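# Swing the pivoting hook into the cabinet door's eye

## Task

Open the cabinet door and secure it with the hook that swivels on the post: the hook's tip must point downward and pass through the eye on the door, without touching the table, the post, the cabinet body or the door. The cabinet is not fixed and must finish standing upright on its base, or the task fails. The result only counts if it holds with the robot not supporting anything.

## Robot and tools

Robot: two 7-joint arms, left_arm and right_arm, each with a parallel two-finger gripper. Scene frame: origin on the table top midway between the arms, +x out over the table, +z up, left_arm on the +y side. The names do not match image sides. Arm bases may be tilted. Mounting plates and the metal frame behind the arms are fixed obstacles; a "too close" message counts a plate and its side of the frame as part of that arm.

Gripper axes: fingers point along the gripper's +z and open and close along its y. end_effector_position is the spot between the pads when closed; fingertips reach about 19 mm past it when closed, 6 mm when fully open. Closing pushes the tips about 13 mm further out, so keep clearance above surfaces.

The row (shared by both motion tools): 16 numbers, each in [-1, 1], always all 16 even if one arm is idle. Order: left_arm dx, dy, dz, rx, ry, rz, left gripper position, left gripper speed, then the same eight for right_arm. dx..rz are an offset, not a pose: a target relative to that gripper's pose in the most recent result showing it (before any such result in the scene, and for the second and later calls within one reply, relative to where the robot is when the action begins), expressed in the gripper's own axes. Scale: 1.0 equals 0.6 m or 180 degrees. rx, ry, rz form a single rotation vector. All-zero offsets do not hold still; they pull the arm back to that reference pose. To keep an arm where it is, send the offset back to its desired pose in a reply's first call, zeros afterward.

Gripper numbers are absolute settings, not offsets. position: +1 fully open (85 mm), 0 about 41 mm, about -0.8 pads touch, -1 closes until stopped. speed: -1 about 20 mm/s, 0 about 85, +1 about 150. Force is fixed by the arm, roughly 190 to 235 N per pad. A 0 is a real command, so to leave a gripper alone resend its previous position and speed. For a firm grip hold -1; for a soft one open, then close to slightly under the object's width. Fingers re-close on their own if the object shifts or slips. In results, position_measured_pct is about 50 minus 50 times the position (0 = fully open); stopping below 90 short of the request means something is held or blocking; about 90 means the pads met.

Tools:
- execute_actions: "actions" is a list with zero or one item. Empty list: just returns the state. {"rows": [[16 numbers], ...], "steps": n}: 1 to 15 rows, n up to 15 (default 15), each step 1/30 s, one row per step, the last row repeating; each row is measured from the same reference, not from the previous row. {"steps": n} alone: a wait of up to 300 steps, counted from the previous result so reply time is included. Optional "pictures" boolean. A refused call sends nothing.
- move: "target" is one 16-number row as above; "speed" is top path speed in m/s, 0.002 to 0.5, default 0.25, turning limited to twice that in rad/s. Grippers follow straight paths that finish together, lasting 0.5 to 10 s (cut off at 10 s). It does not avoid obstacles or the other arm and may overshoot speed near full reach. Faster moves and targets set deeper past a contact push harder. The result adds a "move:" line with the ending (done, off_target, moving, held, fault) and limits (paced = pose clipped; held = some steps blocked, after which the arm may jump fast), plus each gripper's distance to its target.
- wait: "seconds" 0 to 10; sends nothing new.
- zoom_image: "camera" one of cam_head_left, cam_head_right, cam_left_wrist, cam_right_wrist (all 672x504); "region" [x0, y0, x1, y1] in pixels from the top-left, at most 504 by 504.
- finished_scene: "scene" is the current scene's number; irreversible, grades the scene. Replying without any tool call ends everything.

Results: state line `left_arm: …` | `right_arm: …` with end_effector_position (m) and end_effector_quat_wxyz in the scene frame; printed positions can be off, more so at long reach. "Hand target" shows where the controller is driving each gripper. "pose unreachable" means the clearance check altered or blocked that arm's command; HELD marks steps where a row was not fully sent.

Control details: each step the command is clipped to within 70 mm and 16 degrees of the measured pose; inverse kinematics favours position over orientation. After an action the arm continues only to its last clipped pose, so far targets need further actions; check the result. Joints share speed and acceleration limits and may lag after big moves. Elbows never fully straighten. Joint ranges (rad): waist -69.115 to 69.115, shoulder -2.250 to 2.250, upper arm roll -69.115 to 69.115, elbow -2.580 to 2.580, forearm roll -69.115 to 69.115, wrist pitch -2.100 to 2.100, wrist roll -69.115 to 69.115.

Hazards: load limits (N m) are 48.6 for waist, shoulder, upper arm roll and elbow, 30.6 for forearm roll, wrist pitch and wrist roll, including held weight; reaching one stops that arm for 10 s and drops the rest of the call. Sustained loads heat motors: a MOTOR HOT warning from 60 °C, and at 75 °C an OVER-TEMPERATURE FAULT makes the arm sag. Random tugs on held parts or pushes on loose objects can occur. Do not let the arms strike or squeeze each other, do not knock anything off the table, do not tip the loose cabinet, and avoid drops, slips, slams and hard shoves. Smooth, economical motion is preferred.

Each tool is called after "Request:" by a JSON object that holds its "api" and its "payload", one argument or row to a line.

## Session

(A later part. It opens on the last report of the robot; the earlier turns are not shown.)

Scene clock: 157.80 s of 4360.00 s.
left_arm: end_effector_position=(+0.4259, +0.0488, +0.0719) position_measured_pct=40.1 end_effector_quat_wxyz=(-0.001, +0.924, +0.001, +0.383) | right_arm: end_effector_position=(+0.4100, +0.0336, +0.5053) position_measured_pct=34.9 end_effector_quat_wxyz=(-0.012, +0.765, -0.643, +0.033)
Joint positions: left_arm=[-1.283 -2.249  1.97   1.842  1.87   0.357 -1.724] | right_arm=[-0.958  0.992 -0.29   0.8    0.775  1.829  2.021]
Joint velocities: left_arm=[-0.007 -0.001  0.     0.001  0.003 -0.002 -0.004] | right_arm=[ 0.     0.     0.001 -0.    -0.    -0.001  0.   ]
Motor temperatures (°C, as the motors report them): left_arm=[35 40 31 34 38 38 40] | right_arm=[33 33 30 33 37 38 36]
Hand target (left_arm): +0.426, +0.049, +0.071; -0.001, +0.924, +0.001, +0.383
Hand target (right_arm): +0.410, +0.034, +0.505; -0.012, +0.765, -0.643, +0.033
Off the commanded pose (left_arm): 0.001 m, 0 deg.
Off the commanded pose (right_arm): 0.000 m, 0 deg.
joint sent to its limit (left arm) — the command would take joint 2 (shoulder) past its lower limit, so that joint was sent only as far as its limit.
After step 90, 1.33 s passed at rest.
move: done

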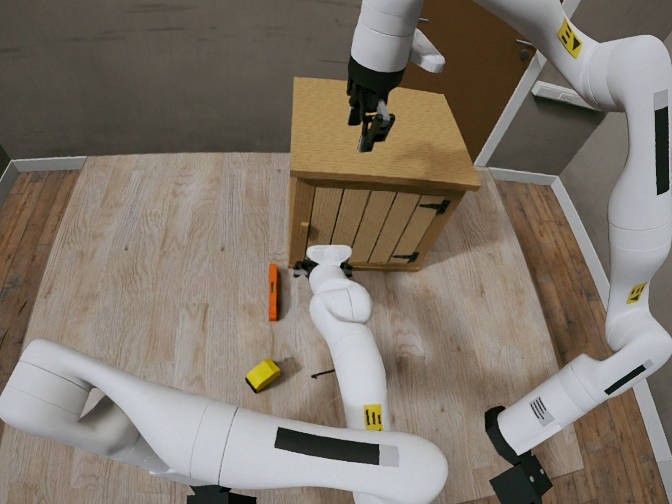

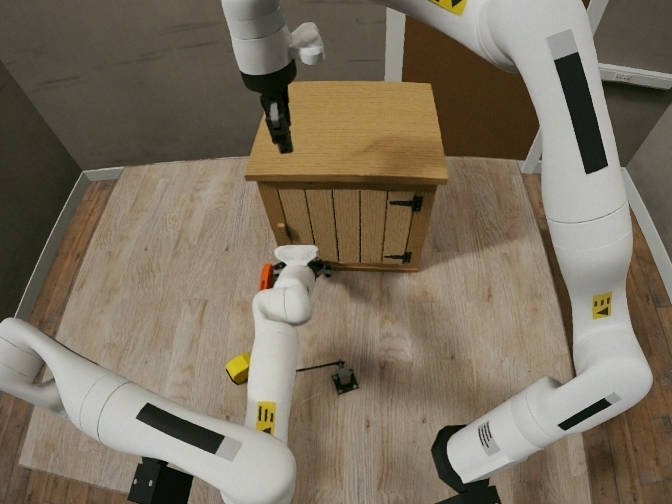

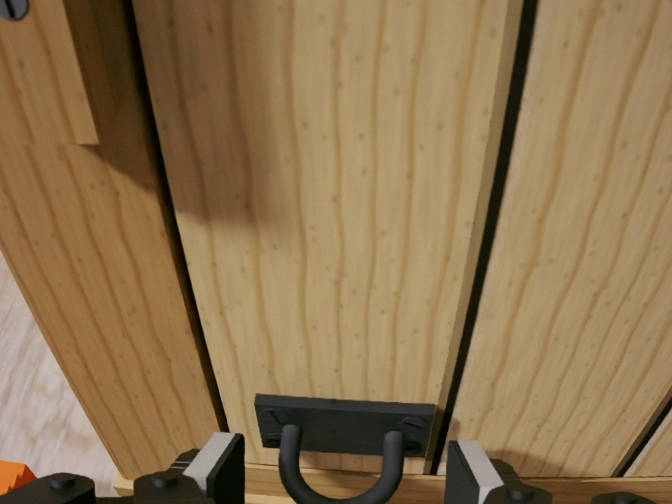

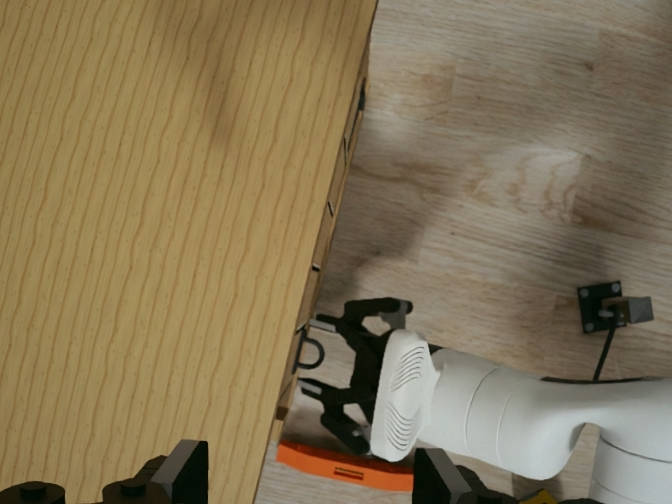

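Request:
{"api": "move", "payload": {
  "target": [-0.012,0,0.018,0,0,0,0.2,0,0,0,0,0,0,0,0.3,0],
  "speed": 0.02
}}

Request:
{"api": "move", "payload": {
  "target": [0,0,0,0,0,0,-0.3,-0.5,0,0,0,0,0,0,0.3,0],
  "speed": 0.02
}}

Scene clock: 166.27 s of 4360.00 s.
left_arm: end_effector_position=(+0.4283, +0.0483, +0.0596) position_measured_pct=40.1 end_effector_quat_wxyz=(-0.000, +0.924, +0.001, +0.382) | right_arm: end_effector_position=(+0.4100, +0.0336, +0.5053) position_measured_pct=34.9 end_effector_quat_wxyz=(-0.012, +0.765, -0.643, +0.033)
Joint positions: left_arm=[-1.31  -2.249  1.994  1.822  1.908  0.317 -1.761] | right_arm=[-0.958  0.992 -0.29   0.8    0.775  1.829  2.021]
Joint velocities: left_arm=[-0.002 -0.     0.    -0.001  0.005 -0.002 -0.006] | right_arm=[ 0.    -0.    -0.     0.     0.     0.001  0.   ]
Motor temperatures (°C, as the motors report them): left_arm=[35 40 31 34 38 38 40] | right_arm=[33 33 30 33 37 38 36]
Hand target (left_arm): +0.428, +0.049, +0.059; -0.001, +0.924, +0.001, +0.383
Hand target (right_arm): +0.410, +0.034, +0.505; -0.012, +0.765, -0.643, +0.033
Off the commanded pose (left_arm): 0.001 m, 0 deg.
Off the commanded pose (right_arm): 0.000 m, 0 deg.
joint sent to its limit (left arm) — the command would take joint 2 (shoulder) past its lower limit, so that joint was sent only as far as its limit.
After step 90, 4.60 s passed at rest.
move: done

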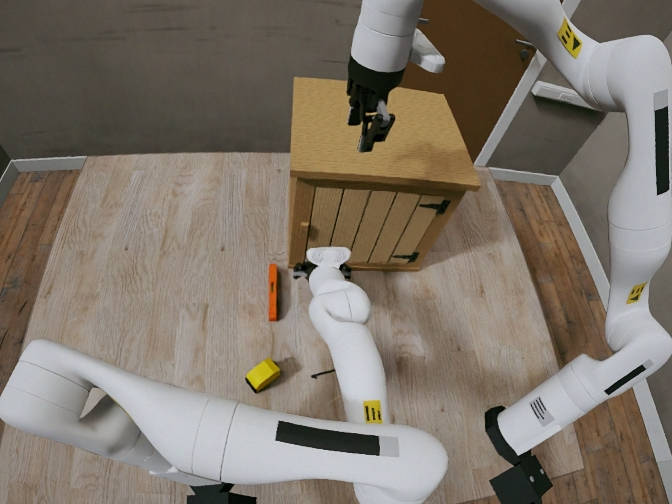

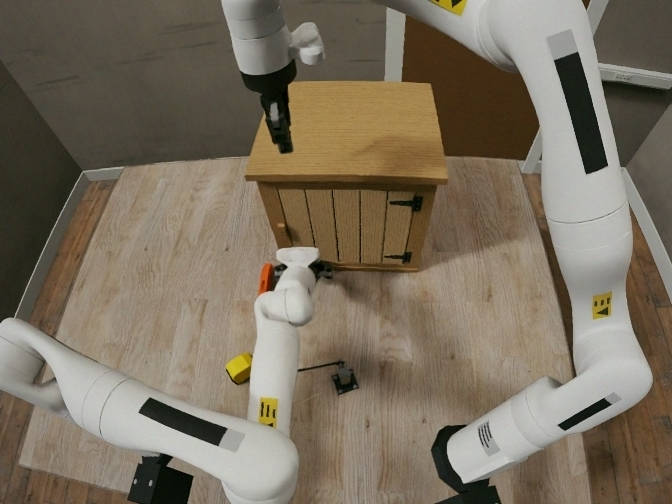

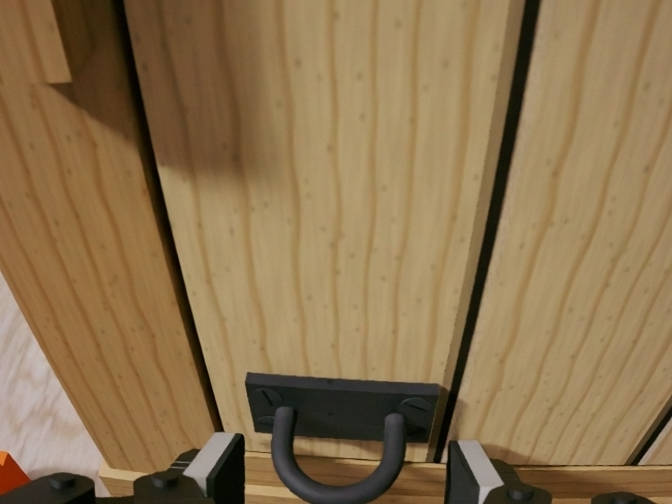

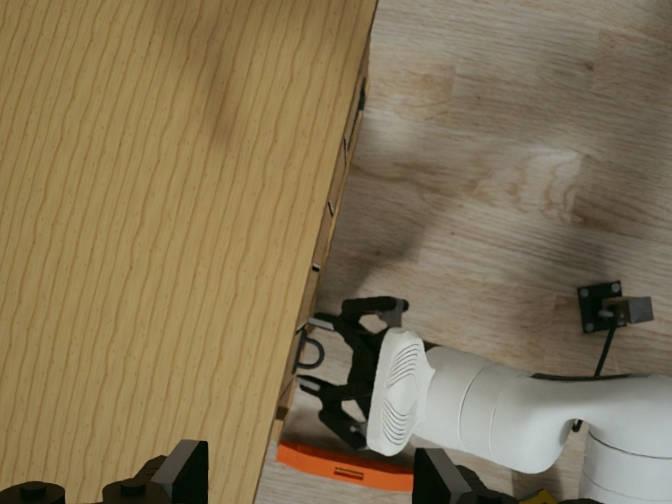

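Scene clock: 167.07 s of 4360.00 s.
left_arm: end_effector_position=(+0.4272, +0.0497, +0.0581) position_measured_pct=64.7 end_effector_quat_wxyz=(-0.001, +0.925, +0.002, +0.381) | right_arm: end_effector_position=(+0.4100, +0.0336, +0.5053) position_measured_pct=34.9 end_effector_quat_wxyz=(-0.012, +0.765, -0.643, +0.033)
Joint positions: left_arm=[-1.31  -2.249  1.996  1.823  1.908  0.319 -1.761] | right_arm=[-0.958  0.992 -0.29   0.8    0.775  1.829  2.021]
Joint velocities: left_arm=[ 0.     0.    -0.    -0.001  0.001  0.001 -0.001] | right_arm=[ 0.     0.    -0.001  0.001  0.    -0.     0.001]
Motor temperatures (°C, as the motors report them): left_arm=[35 40 31 34 38 38 40] | right_arm=[33 33 30 33 37 38 36]
Hand target (left_arm): +0.428, +0.048, +0.060; -0.000, +0.924, +0.001, +0.382
Hand target (right_arm): +0.410, +0.034, +0.505; -0.012, +0.765, -0.643, +0.033
Off the commanded pose (left_arm): 0.002 m, 0 deg.
Off the commanded pose (right_arm): 0.000 m, 0 deg.
move: done

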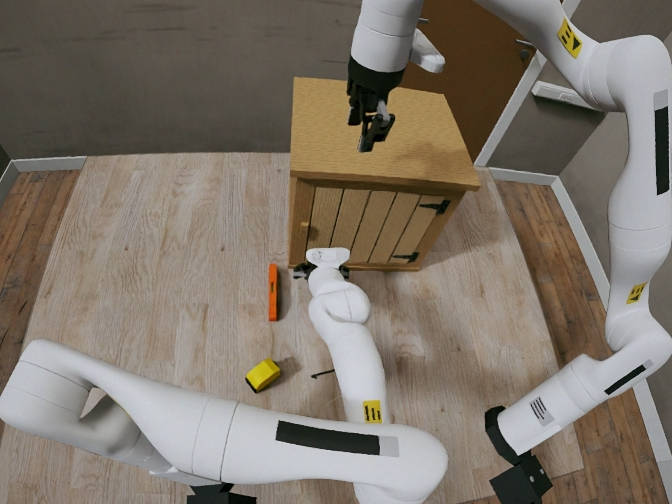

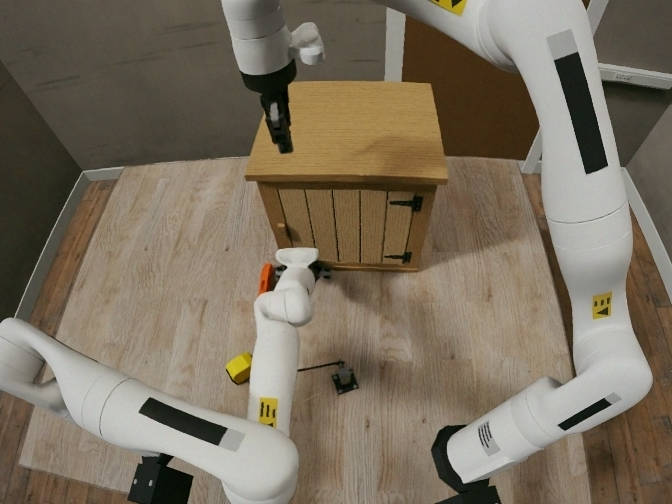

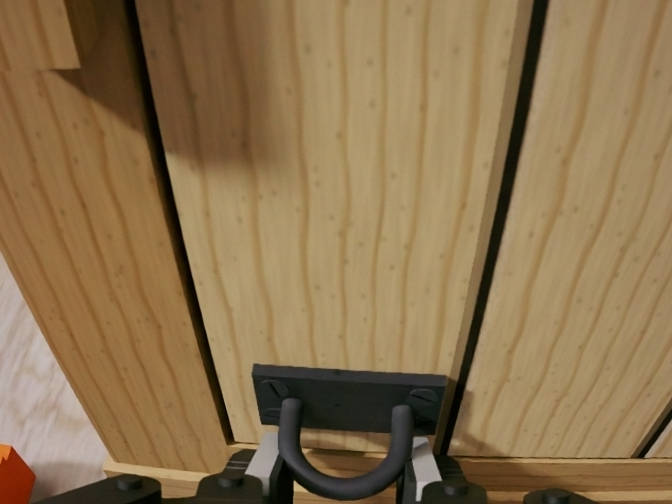

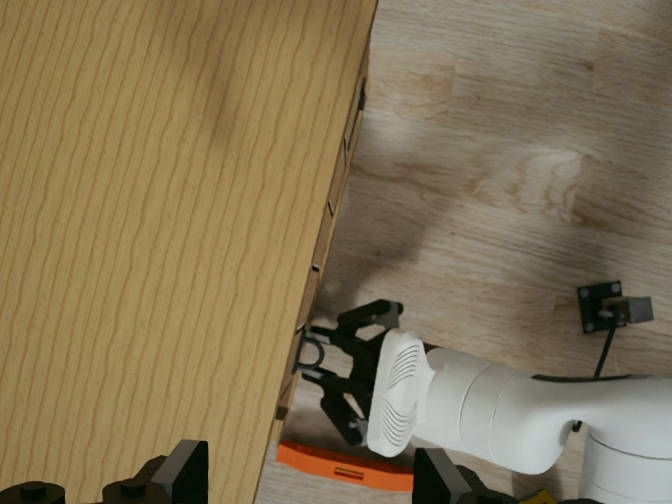

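Request:
{"api": "move", "payload": {
  "target": [0,0,0,0,0,0,0.1,0,0,0,0,0,0,0,0.3,0],
  "speed": 0.02
}}

Request:
{"api": "move", "payload": {
  "target": [0.02,0,-0.004,0,0,0,0.1,0,0,0,0,0,0,0,0.3,0],
  "speed": 0.02
}}

Request:
{"api": "move", "payload": {
  "target": [0,0,0,0,0,0,-0.3,-0.5,0,0,0,0,0,0,0.3,0],
  "speed": 0.02
}}

Scene clock: 172.77 s of 4360.00 s.
left_arm: end_effector_position=(+0.4272, +0.0497, +0.0581) position_measured_pct=45.2 end_effector_quat_wxyz=(-0.001, +0.925, +0.002, +0.381) | right_arm: end_effector_position=(+0.4100, +0.0336, +0.5053) position_measured_pct=34.9 end_effector_quat_wxyz=(-0.012, +0.765, -0.643, +0.033)
Joint positions: left_arm=[-1.311 -2.249  1.996  1.823  1.908  0.319 -1.761] | right_arm=[-0.958  0.992 -0.29   0.8    0.775  1.829  2.021]
Joint velocities: left_arm=[ 0.001  0.    -0.    -0.001  0.    -0.001 -0.002] | right_arm=[-0.    -0.     0.     0.    -0.     0.002 -0.001]
Motor temperatures (°C, as the motors report them): left_arm=[35 41 31 34 38 38 40] | right_arm=[33 34 30 33 37 38 36]
Hand target (left_arm): +0.427, +0.050, +0.058; -0.001, +0.925, +0.002, +0.381
Hand target (right_arm): +0.410, +0.034, +0.505; -0.012, +0.765, -0.643, +0.033
Off the commanded pose (left_arm): 0.000 m, 0 deg.
Off the commanded pose (right_arm): 0.000 m, 0 deg.
After step 90, 2.00 s passed at rest.
move: done

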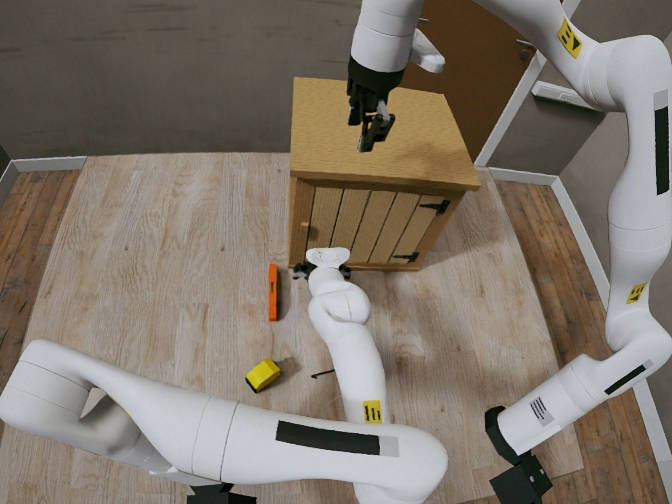

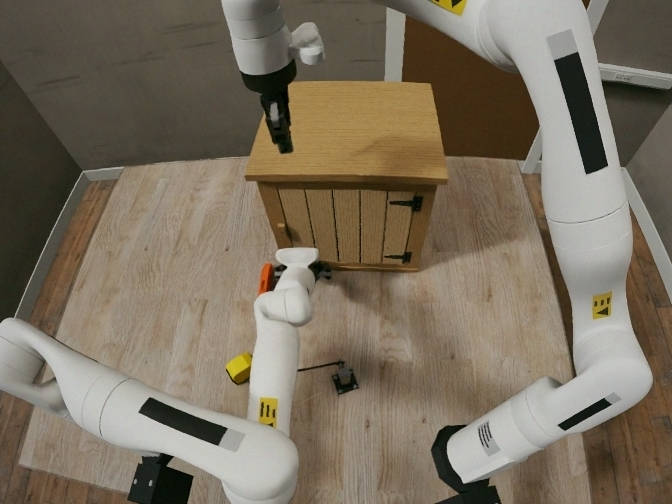

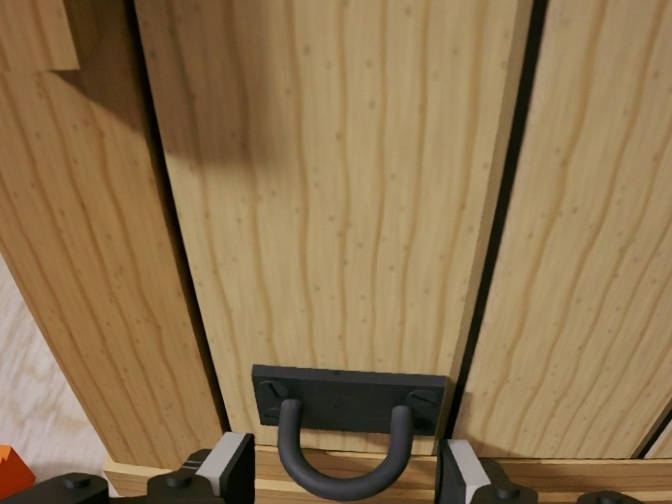

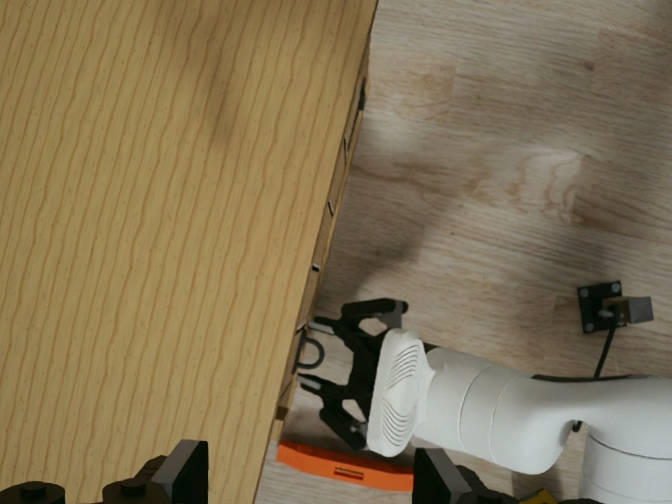

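Scene clock: 173.60 s of 4360.00 s.
left_arm: end_effector_position=(+0.4299, +0.0497, +0.0634) position_measured_pct=45.2 end_effector_quat_wxyz=(-0.002, +0.927, +0.000, +0.375) | right_arm: end_effector_position=(+0.4100, +0.0336, +0.5053) position_measured_pct=34.9 end_effector_quat_wxyz=(-0.012, +0.765, -0.643, +0.033)
Joint positions: left_arm=[-1.324 -2.233  1.978  1.827  1.891  0.339 -1.771] | right_arm=[-0.958  0.992 -0.29   0.8    0.775  1.829  2.021]
Joint velocities: left_arm=[ 0.002 -0.005 -0.006 -0.002 -0.005  0.01   0.007] | right_arm=[-0.     0.    -0.001 -0.001  0.     0.001  0.002]
Motor temperatures (°C, as the motors report them): left_arm=[35 41 31 34 38 38 40] | right_arm=[33 34 30 33 37 38 36]
Hand target (left_arm): +0.434, +0.050, +0.068; -0.001, +0.925, +0.002, +0.381
Hand target (right_arm): +0.410, +0.034, +0.505; -0.012, +0.765, -0.643, +0.033
Off the commanded pose (left_arm): 0.006 m, 1 deg.
Off the commanded pose (right_arm): 0.000 m, 0 deg.
move: off_target (left_arm)

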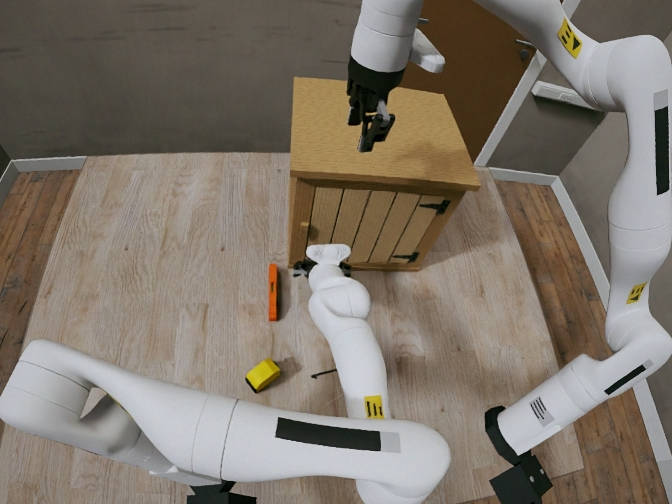

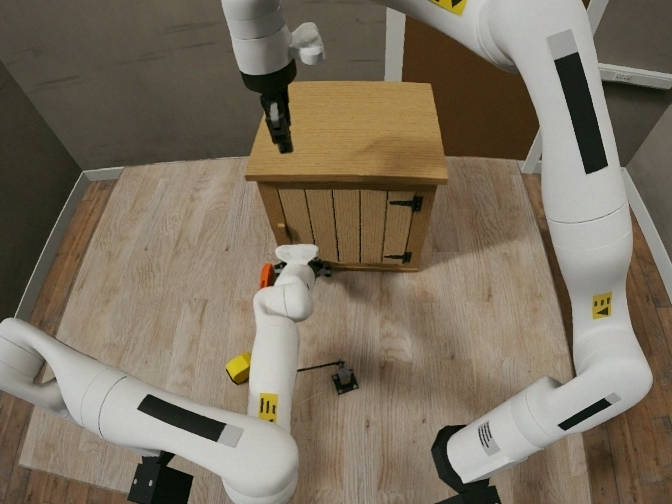

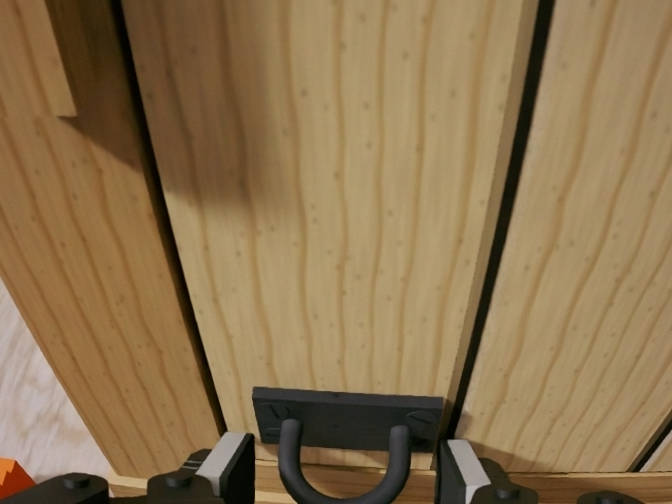

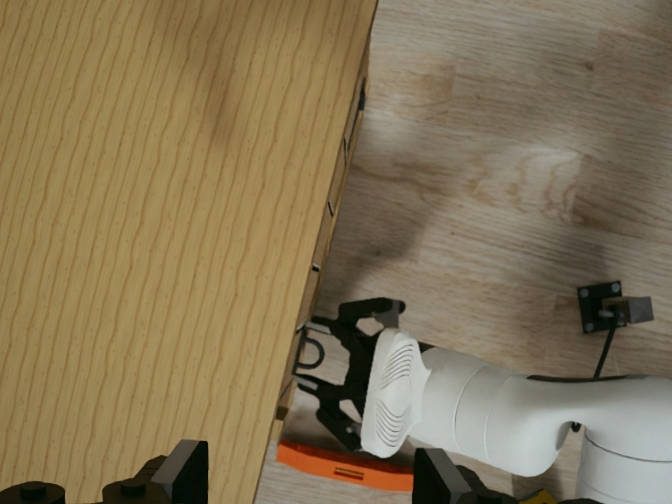

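Scene clock: 174.33 s of 4360.00 s.
left_arm: end_effector_position=(+0.4274, +0.0500, +0.0619) position_measured_pct=63.9 end_effector_quat_wxyz=(-0.002, +0.928, -0.000, +0.372) | right_arm: end_effector_position=(+0.4100, +0.0336, +0.5053) position_measured_pct=34.9 end_effector_quat_wxyz=(-0.012, +0.765, -0.643, +0.033)
Joint positions: left_arm=[-1.321 -2.233  1.98   1.829  1.89   0.345 -1.768] | right_arm=[-0.958  0.992 -0.29   0.8    0.775  1.829  2.021]
Joint velocities: left_arm=[ 0.002 -0.005 -0.003 -0.    -0.002  0.005  0.003] | right_arm=[-0.     0.     0.    -0.001  0.     0.001 -0.001]
Motor temperatures (°C, as the motors report them): left_arm=[35 41 31 34 38 38 40] | right_arm=[33 34 30 33 37 38 36]
Hand target (left_arm): +0.430, +0.050, +0.063; -0.002, +0.927, -0.000, +0.375
Hand target (right_arm): +0.410, +0.034, +0.505; -0.012, +0.765, -0.643, +0.033
Off the commanded pose (left_arm): 0.003 m, 0 deg.
Off the commanded pose (right_arm): 0.000 m, 0 deg.
move: done

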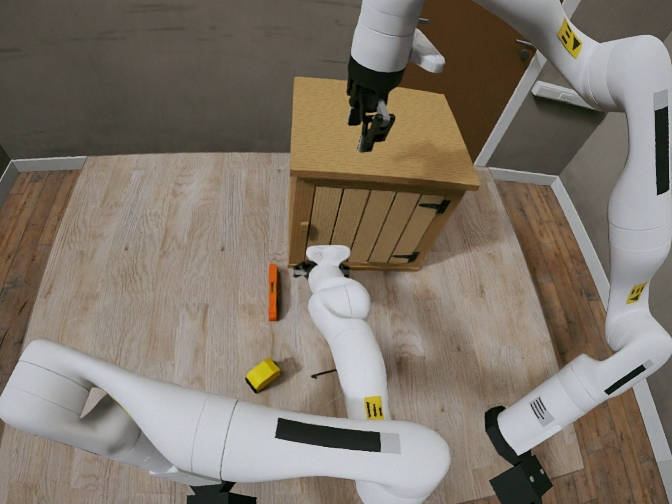

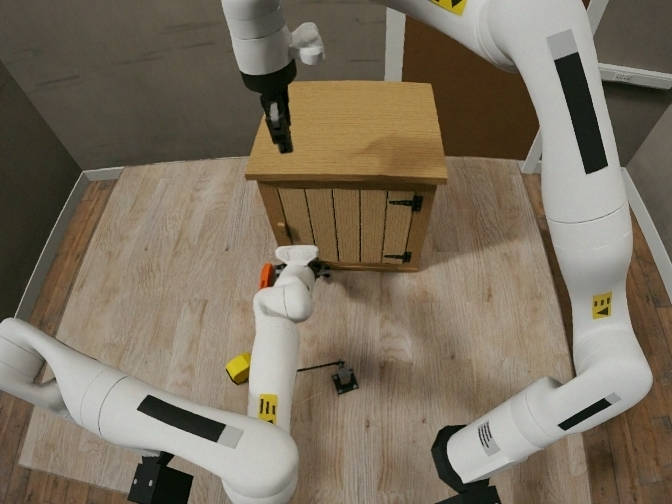

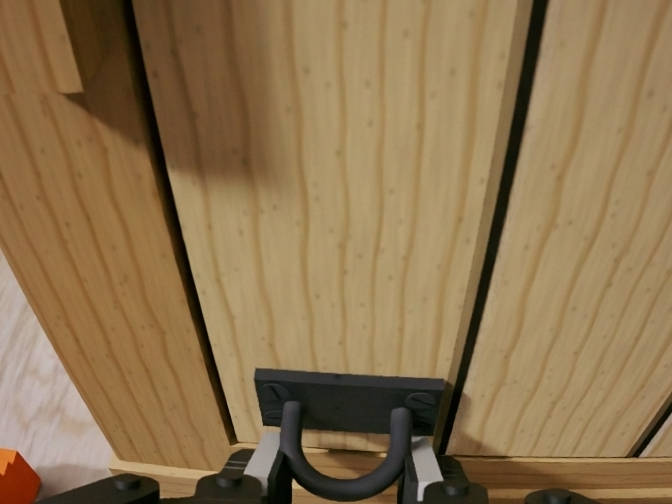

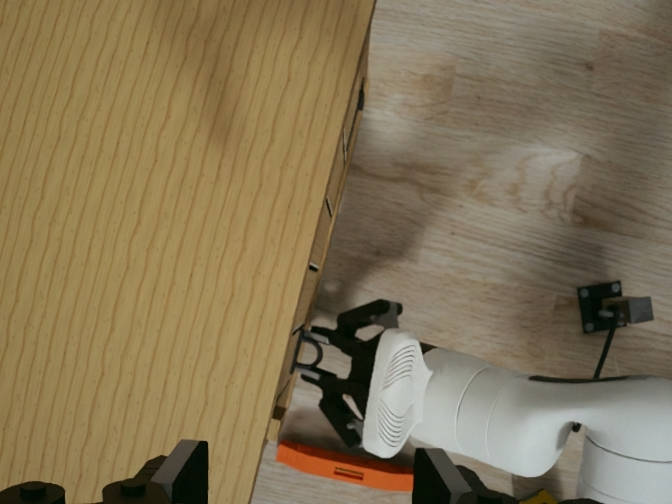

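Request:
{"api": "move", "payload": {
  "target": [0,0,0,0,0,0,0.2,0,0,0,0,0,0,0,0.3,0],
  "speed": 0.02
}}

Request:
{"api": "move", "payload": {
  "target": [0.001,0,-0.025,0,0,0,0.2,0,0,0,0,0,0,0,0.3,0],
  "speed": 0.02
}}

Request:
{"api": "move", "payload": {
  "target": [0.009,0,0.009,0,0,0,0.2,0,0,0,0,0,0,0,0.3,0],
  "speed": 0.02
}}

Request:
{"api": "move", "payload": {
  "target": [0,0,0,0,0,0,-0.3,-0.5,0,0,0,0,0,0,0.3,0],
  "speed": 0.02
}}

Scene clock: 186.63 s of 4360.00 s.
left_arm: end_effector_position=(+0.4274, +0.0500, +0.0619) position_measured_pct=40.1 end_effector_quat_wxyz=(-0.002, +0.928, -0.000, +0.372) | right_arm: end_effector_position=(+0.4100, +0.0336, +0.5053) position_measured_pct=34.9 end_effector_quat_wxyz=(-0.012, +0.765, -0.643, +0.033)
Joint positions: left_arm=[-1.321 -2.233  1.98   1.829  1.889  0.345 -1.768] | right_arm=[-0.958  0.992 -0.29   0.8    0.775  1.829  2.021]
Joint velocities: left_arm=[-0.001 -0.     0.    -0.001 -0.    -0.    -0.001] | right_arm=[ 0.     0.    -0.    -0.    -0.    -0.001  0.   ]
Motor temperatures (°C, as the motors report them): left_arm=[35 41 31 34 38 38 40] | right_arm=[34 34 30 33 37 38 36]
Hand target (left_arm): +0.427, +0.050, +0.062; -0.002, +0.928, -0.000, +0.372
Hand target (right_arm): +0.410, +0.034, +0.505; -0.012, +0.765, -0.643, +0.033
Off the commanded pose (left_arm): 0.000 m, 0 deg.
Off the commanded pose (right_arm): 0.000 m, 0 deg.
After step 90, 8.60 s passed at rest.
move: done

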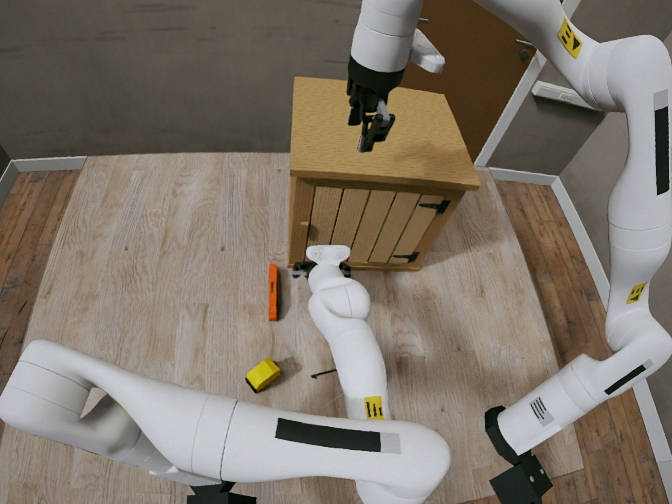

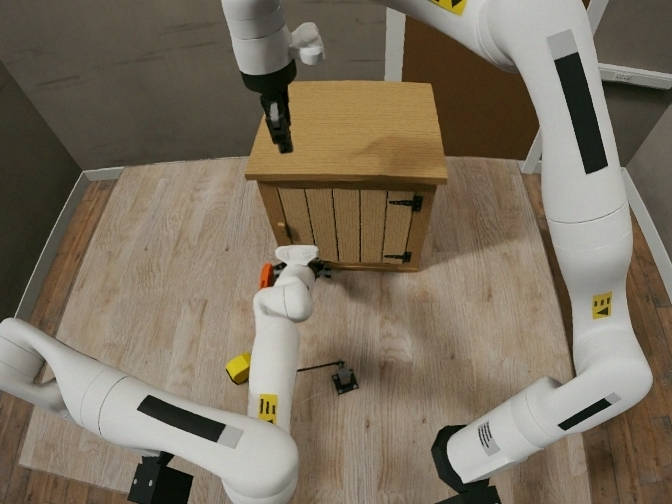

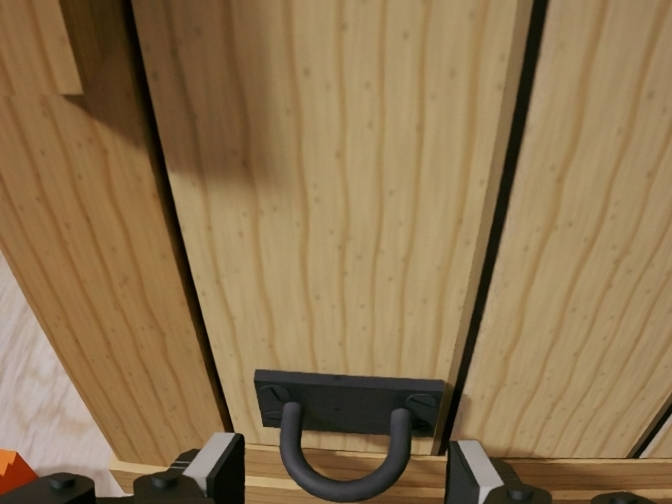

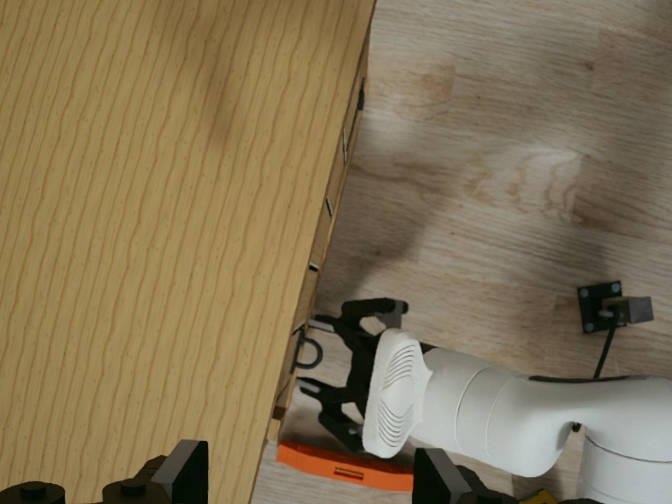

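Scene clock: 187.60 s of 4360.00 s.
left_arm: end_effector_position=(+0.4176, +0.0501, +0.0730) position_measured_pct=40.1 end_effector_quat_wxyz=(-0.002, +0.928, -0.000, +0.371) | right_arm: end_effector_position=(+0.4100, +0.0336, +0.5053) position_measured_pct=34.9 end_effector_quat_wxyz=(-0.012, +0.765, -0.643, +0.033)
Joint positions: left_arm=[-1.29  -2.206  1.998  1.857  1.863  0.34  -1.755] | right_arm=[-0.958  0.992 -0.29   0.8    0.775  1.829  2.021]
Joint velocities: left_arm=[ 0.002  0.003  0.001  0.001 -0.002  0.     0.002] | right_arm=[ 0.    -0.     0.001 -0.    -0.    -0.    -0.001]
Motor temperatures (°C, as the motors report them): left_arm=[35 41 31 34 38 38 40] | right_arm=[34 34 30 33 37 38 36]
Hand target (left_arm): +0.418, +0.050, +0.073; -0.002, +0.928, -0.000, +0.372
Hand target (right_arm): +0.410, +0.034, +0.505; -0.012, +0.765, -0.643, +0.033
Off the commanded pose (left_arm): 0.000 m, 0 deg.
Off the commanded pose (right_arm): 0.000 m, 0 deg.
move: done

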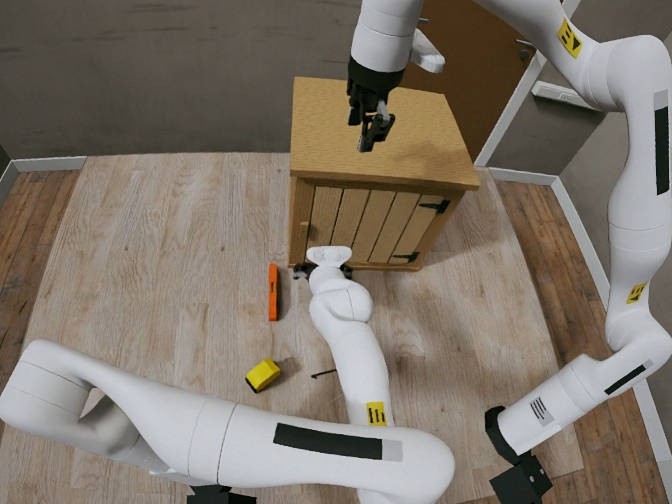

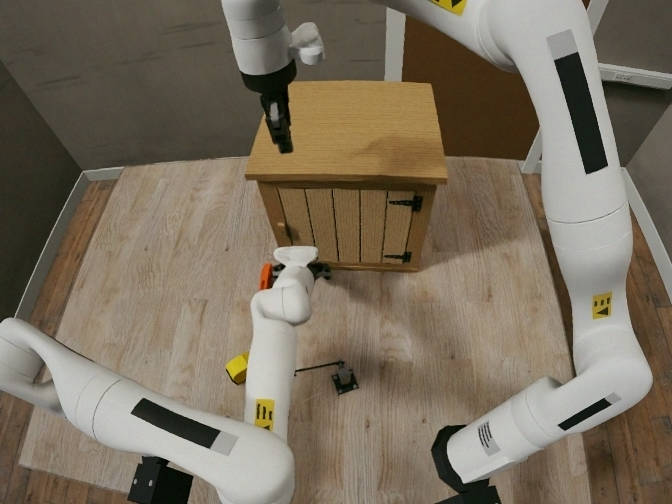

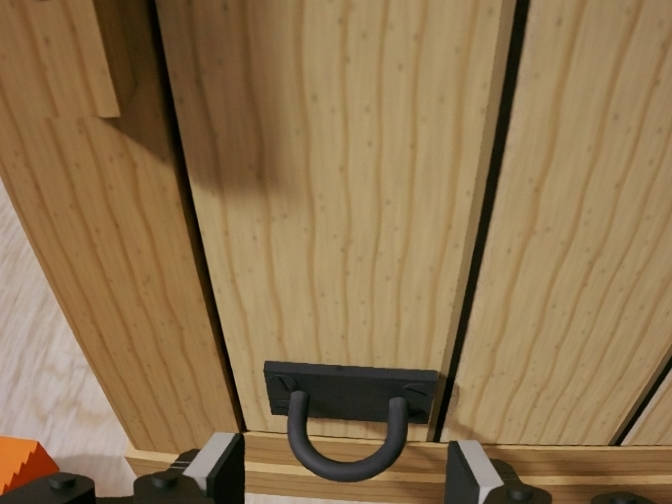

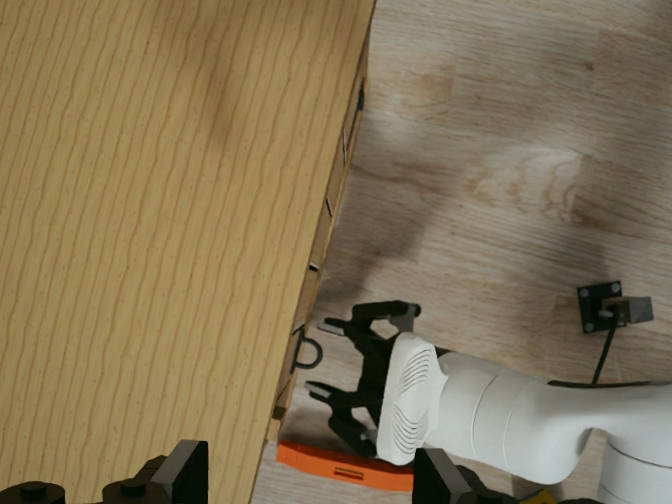

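Scene clock: 188.30 s of 4360.00 s.
left_arm: end_effector_position=(+0.4252, +0.0500, +0.0729) position_measured_pct=40.1 end_effector_quat_wxyz=(-0.002, +0.928, -0.000, +0.372) | right_arm: end_effector_position=(+0.4100, +0.0336, +0.5053) position_measured_pct=34.9 end_effector_quat_wxyz=(-0.012, +0.765, -0.643, +0.033)
Joint positions: left_arm=[-1.31  -2.209  1.979  1.846  1.867  0.347 -1.766] | right_arm=[-0.958  0.992 -0.29   0.8    0.775  1.829  2.021]
Joint velocities: left_arm=[-0.002 -0.001 -0.001 -0.001  0.     0.002 -0.001] | right_arm=[-0.     0.     0.001  0.     0.     0.001  0.001]
Motor temperatures (°C, as the motors report them): left_arm=[35 41 31 34 38 38 40] | right_arm=[34 34 30 33 37 38 36]
Hand target (left_arm): +0.425, +0.050, +0.073; -0.002, +0.928, -0.000, +0.371
Hand target (right_arm): +0.410, +0.034, +0.505; -0.012, +0.765, -0.643, +0.033
Off the commanded pose (left_arm): 0.000 m, 0 deg.
Off the commanded pose (right_arm): 0.000 m, 0 deg.
move: done

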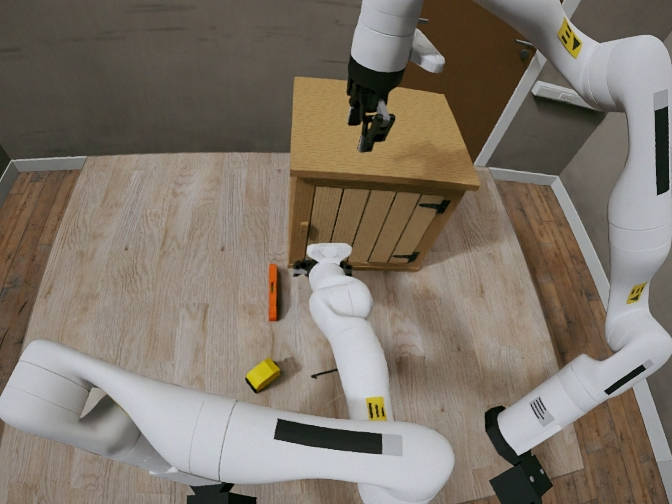

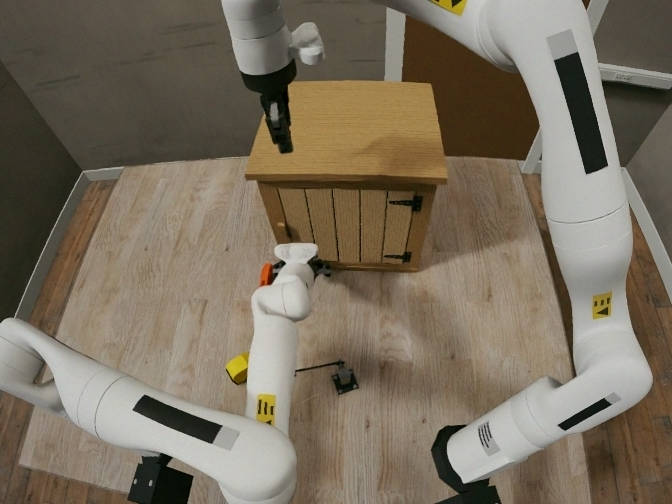

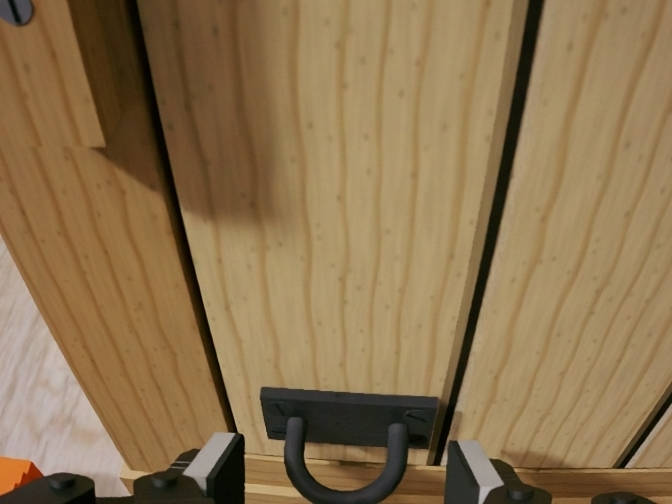

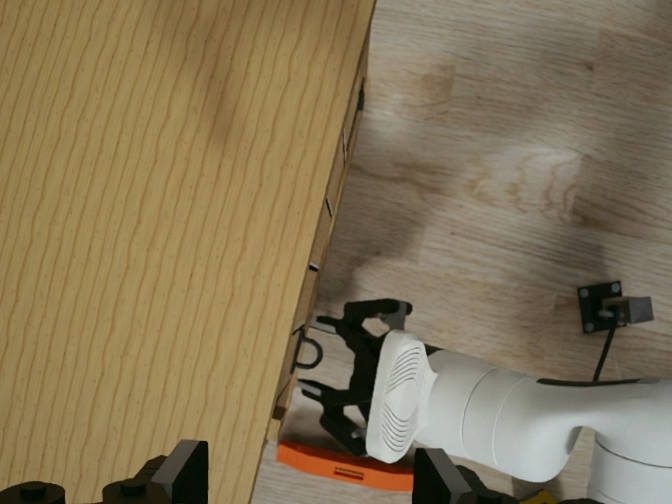

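Scene clock: 189.00 s of 4360.00 s.
left_arm: end_effector_position=(+0.4250, +0.0499, +0.0731) position_measured_pct=63.1 end_effector_quat_wxyz=(-0.002, +0.928, -0.000, +0.372) | right_arm: end_effector_position=(+0.4100, +0.0336, +0.5053) position_measured_pct=34.9 end_effector_quat_wxyz=(-0.012, +0.765, -0.643, +0.033)
Joint positions: left_arm=[-1.31  -2.209  1.979  1.846  1.867  0.347 -1.766] | right_arm=[-0.958  0.992 -0.29   0.8    0.775  1.829  2.021]
Joint velocities: left_arm=[ 0.001 -0.001 -0.    -0.     0.     0.     0.002] | right_arm=[-0.  0. -0. -0.  0. -0. -0.]
Motor temperatures (°C, as the motors report them): left_arm=[35 41 31 34 38 38 40] | right_arm=[34 34 30 33 37 38 36]
Hand target (left_arm): +0.425, +0.050, +0.073; -0.002, +0.928, -0.000, +0.372
Hand target (right_arm): +0.410, +0.034, +0.505; -0.012, +0.765, -0.643, +0.033
Off the commanded pose (left_arm): 0.000 m, 0 deg.
Off the commanded pose (right_arm): 0.000 m, 0 deg.
move: done

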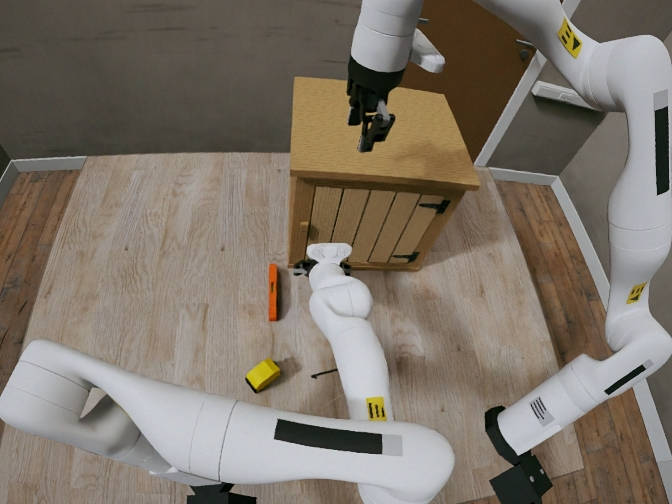

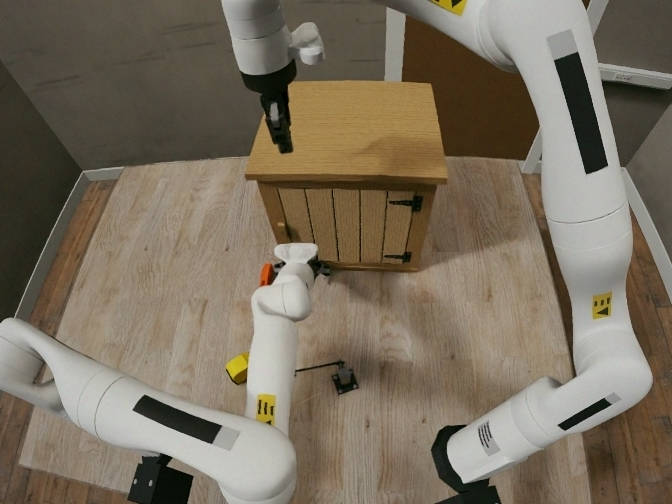

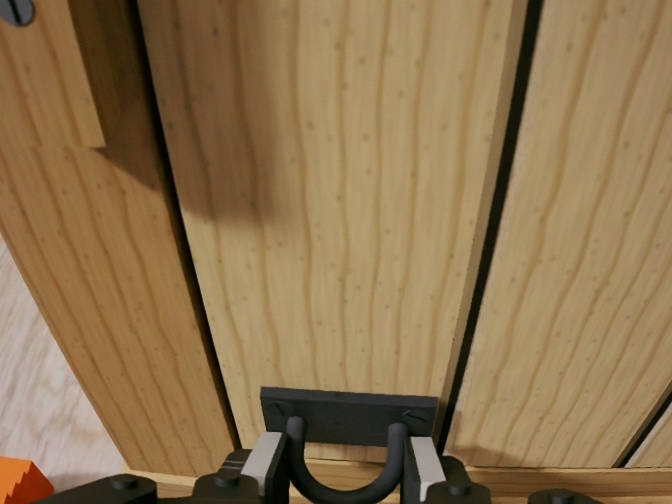

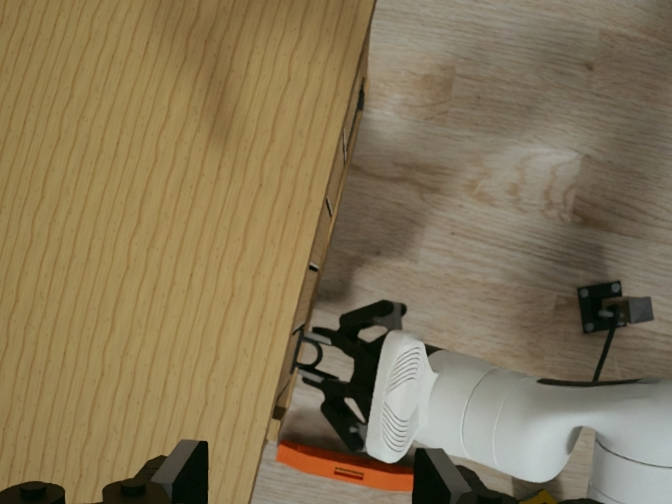

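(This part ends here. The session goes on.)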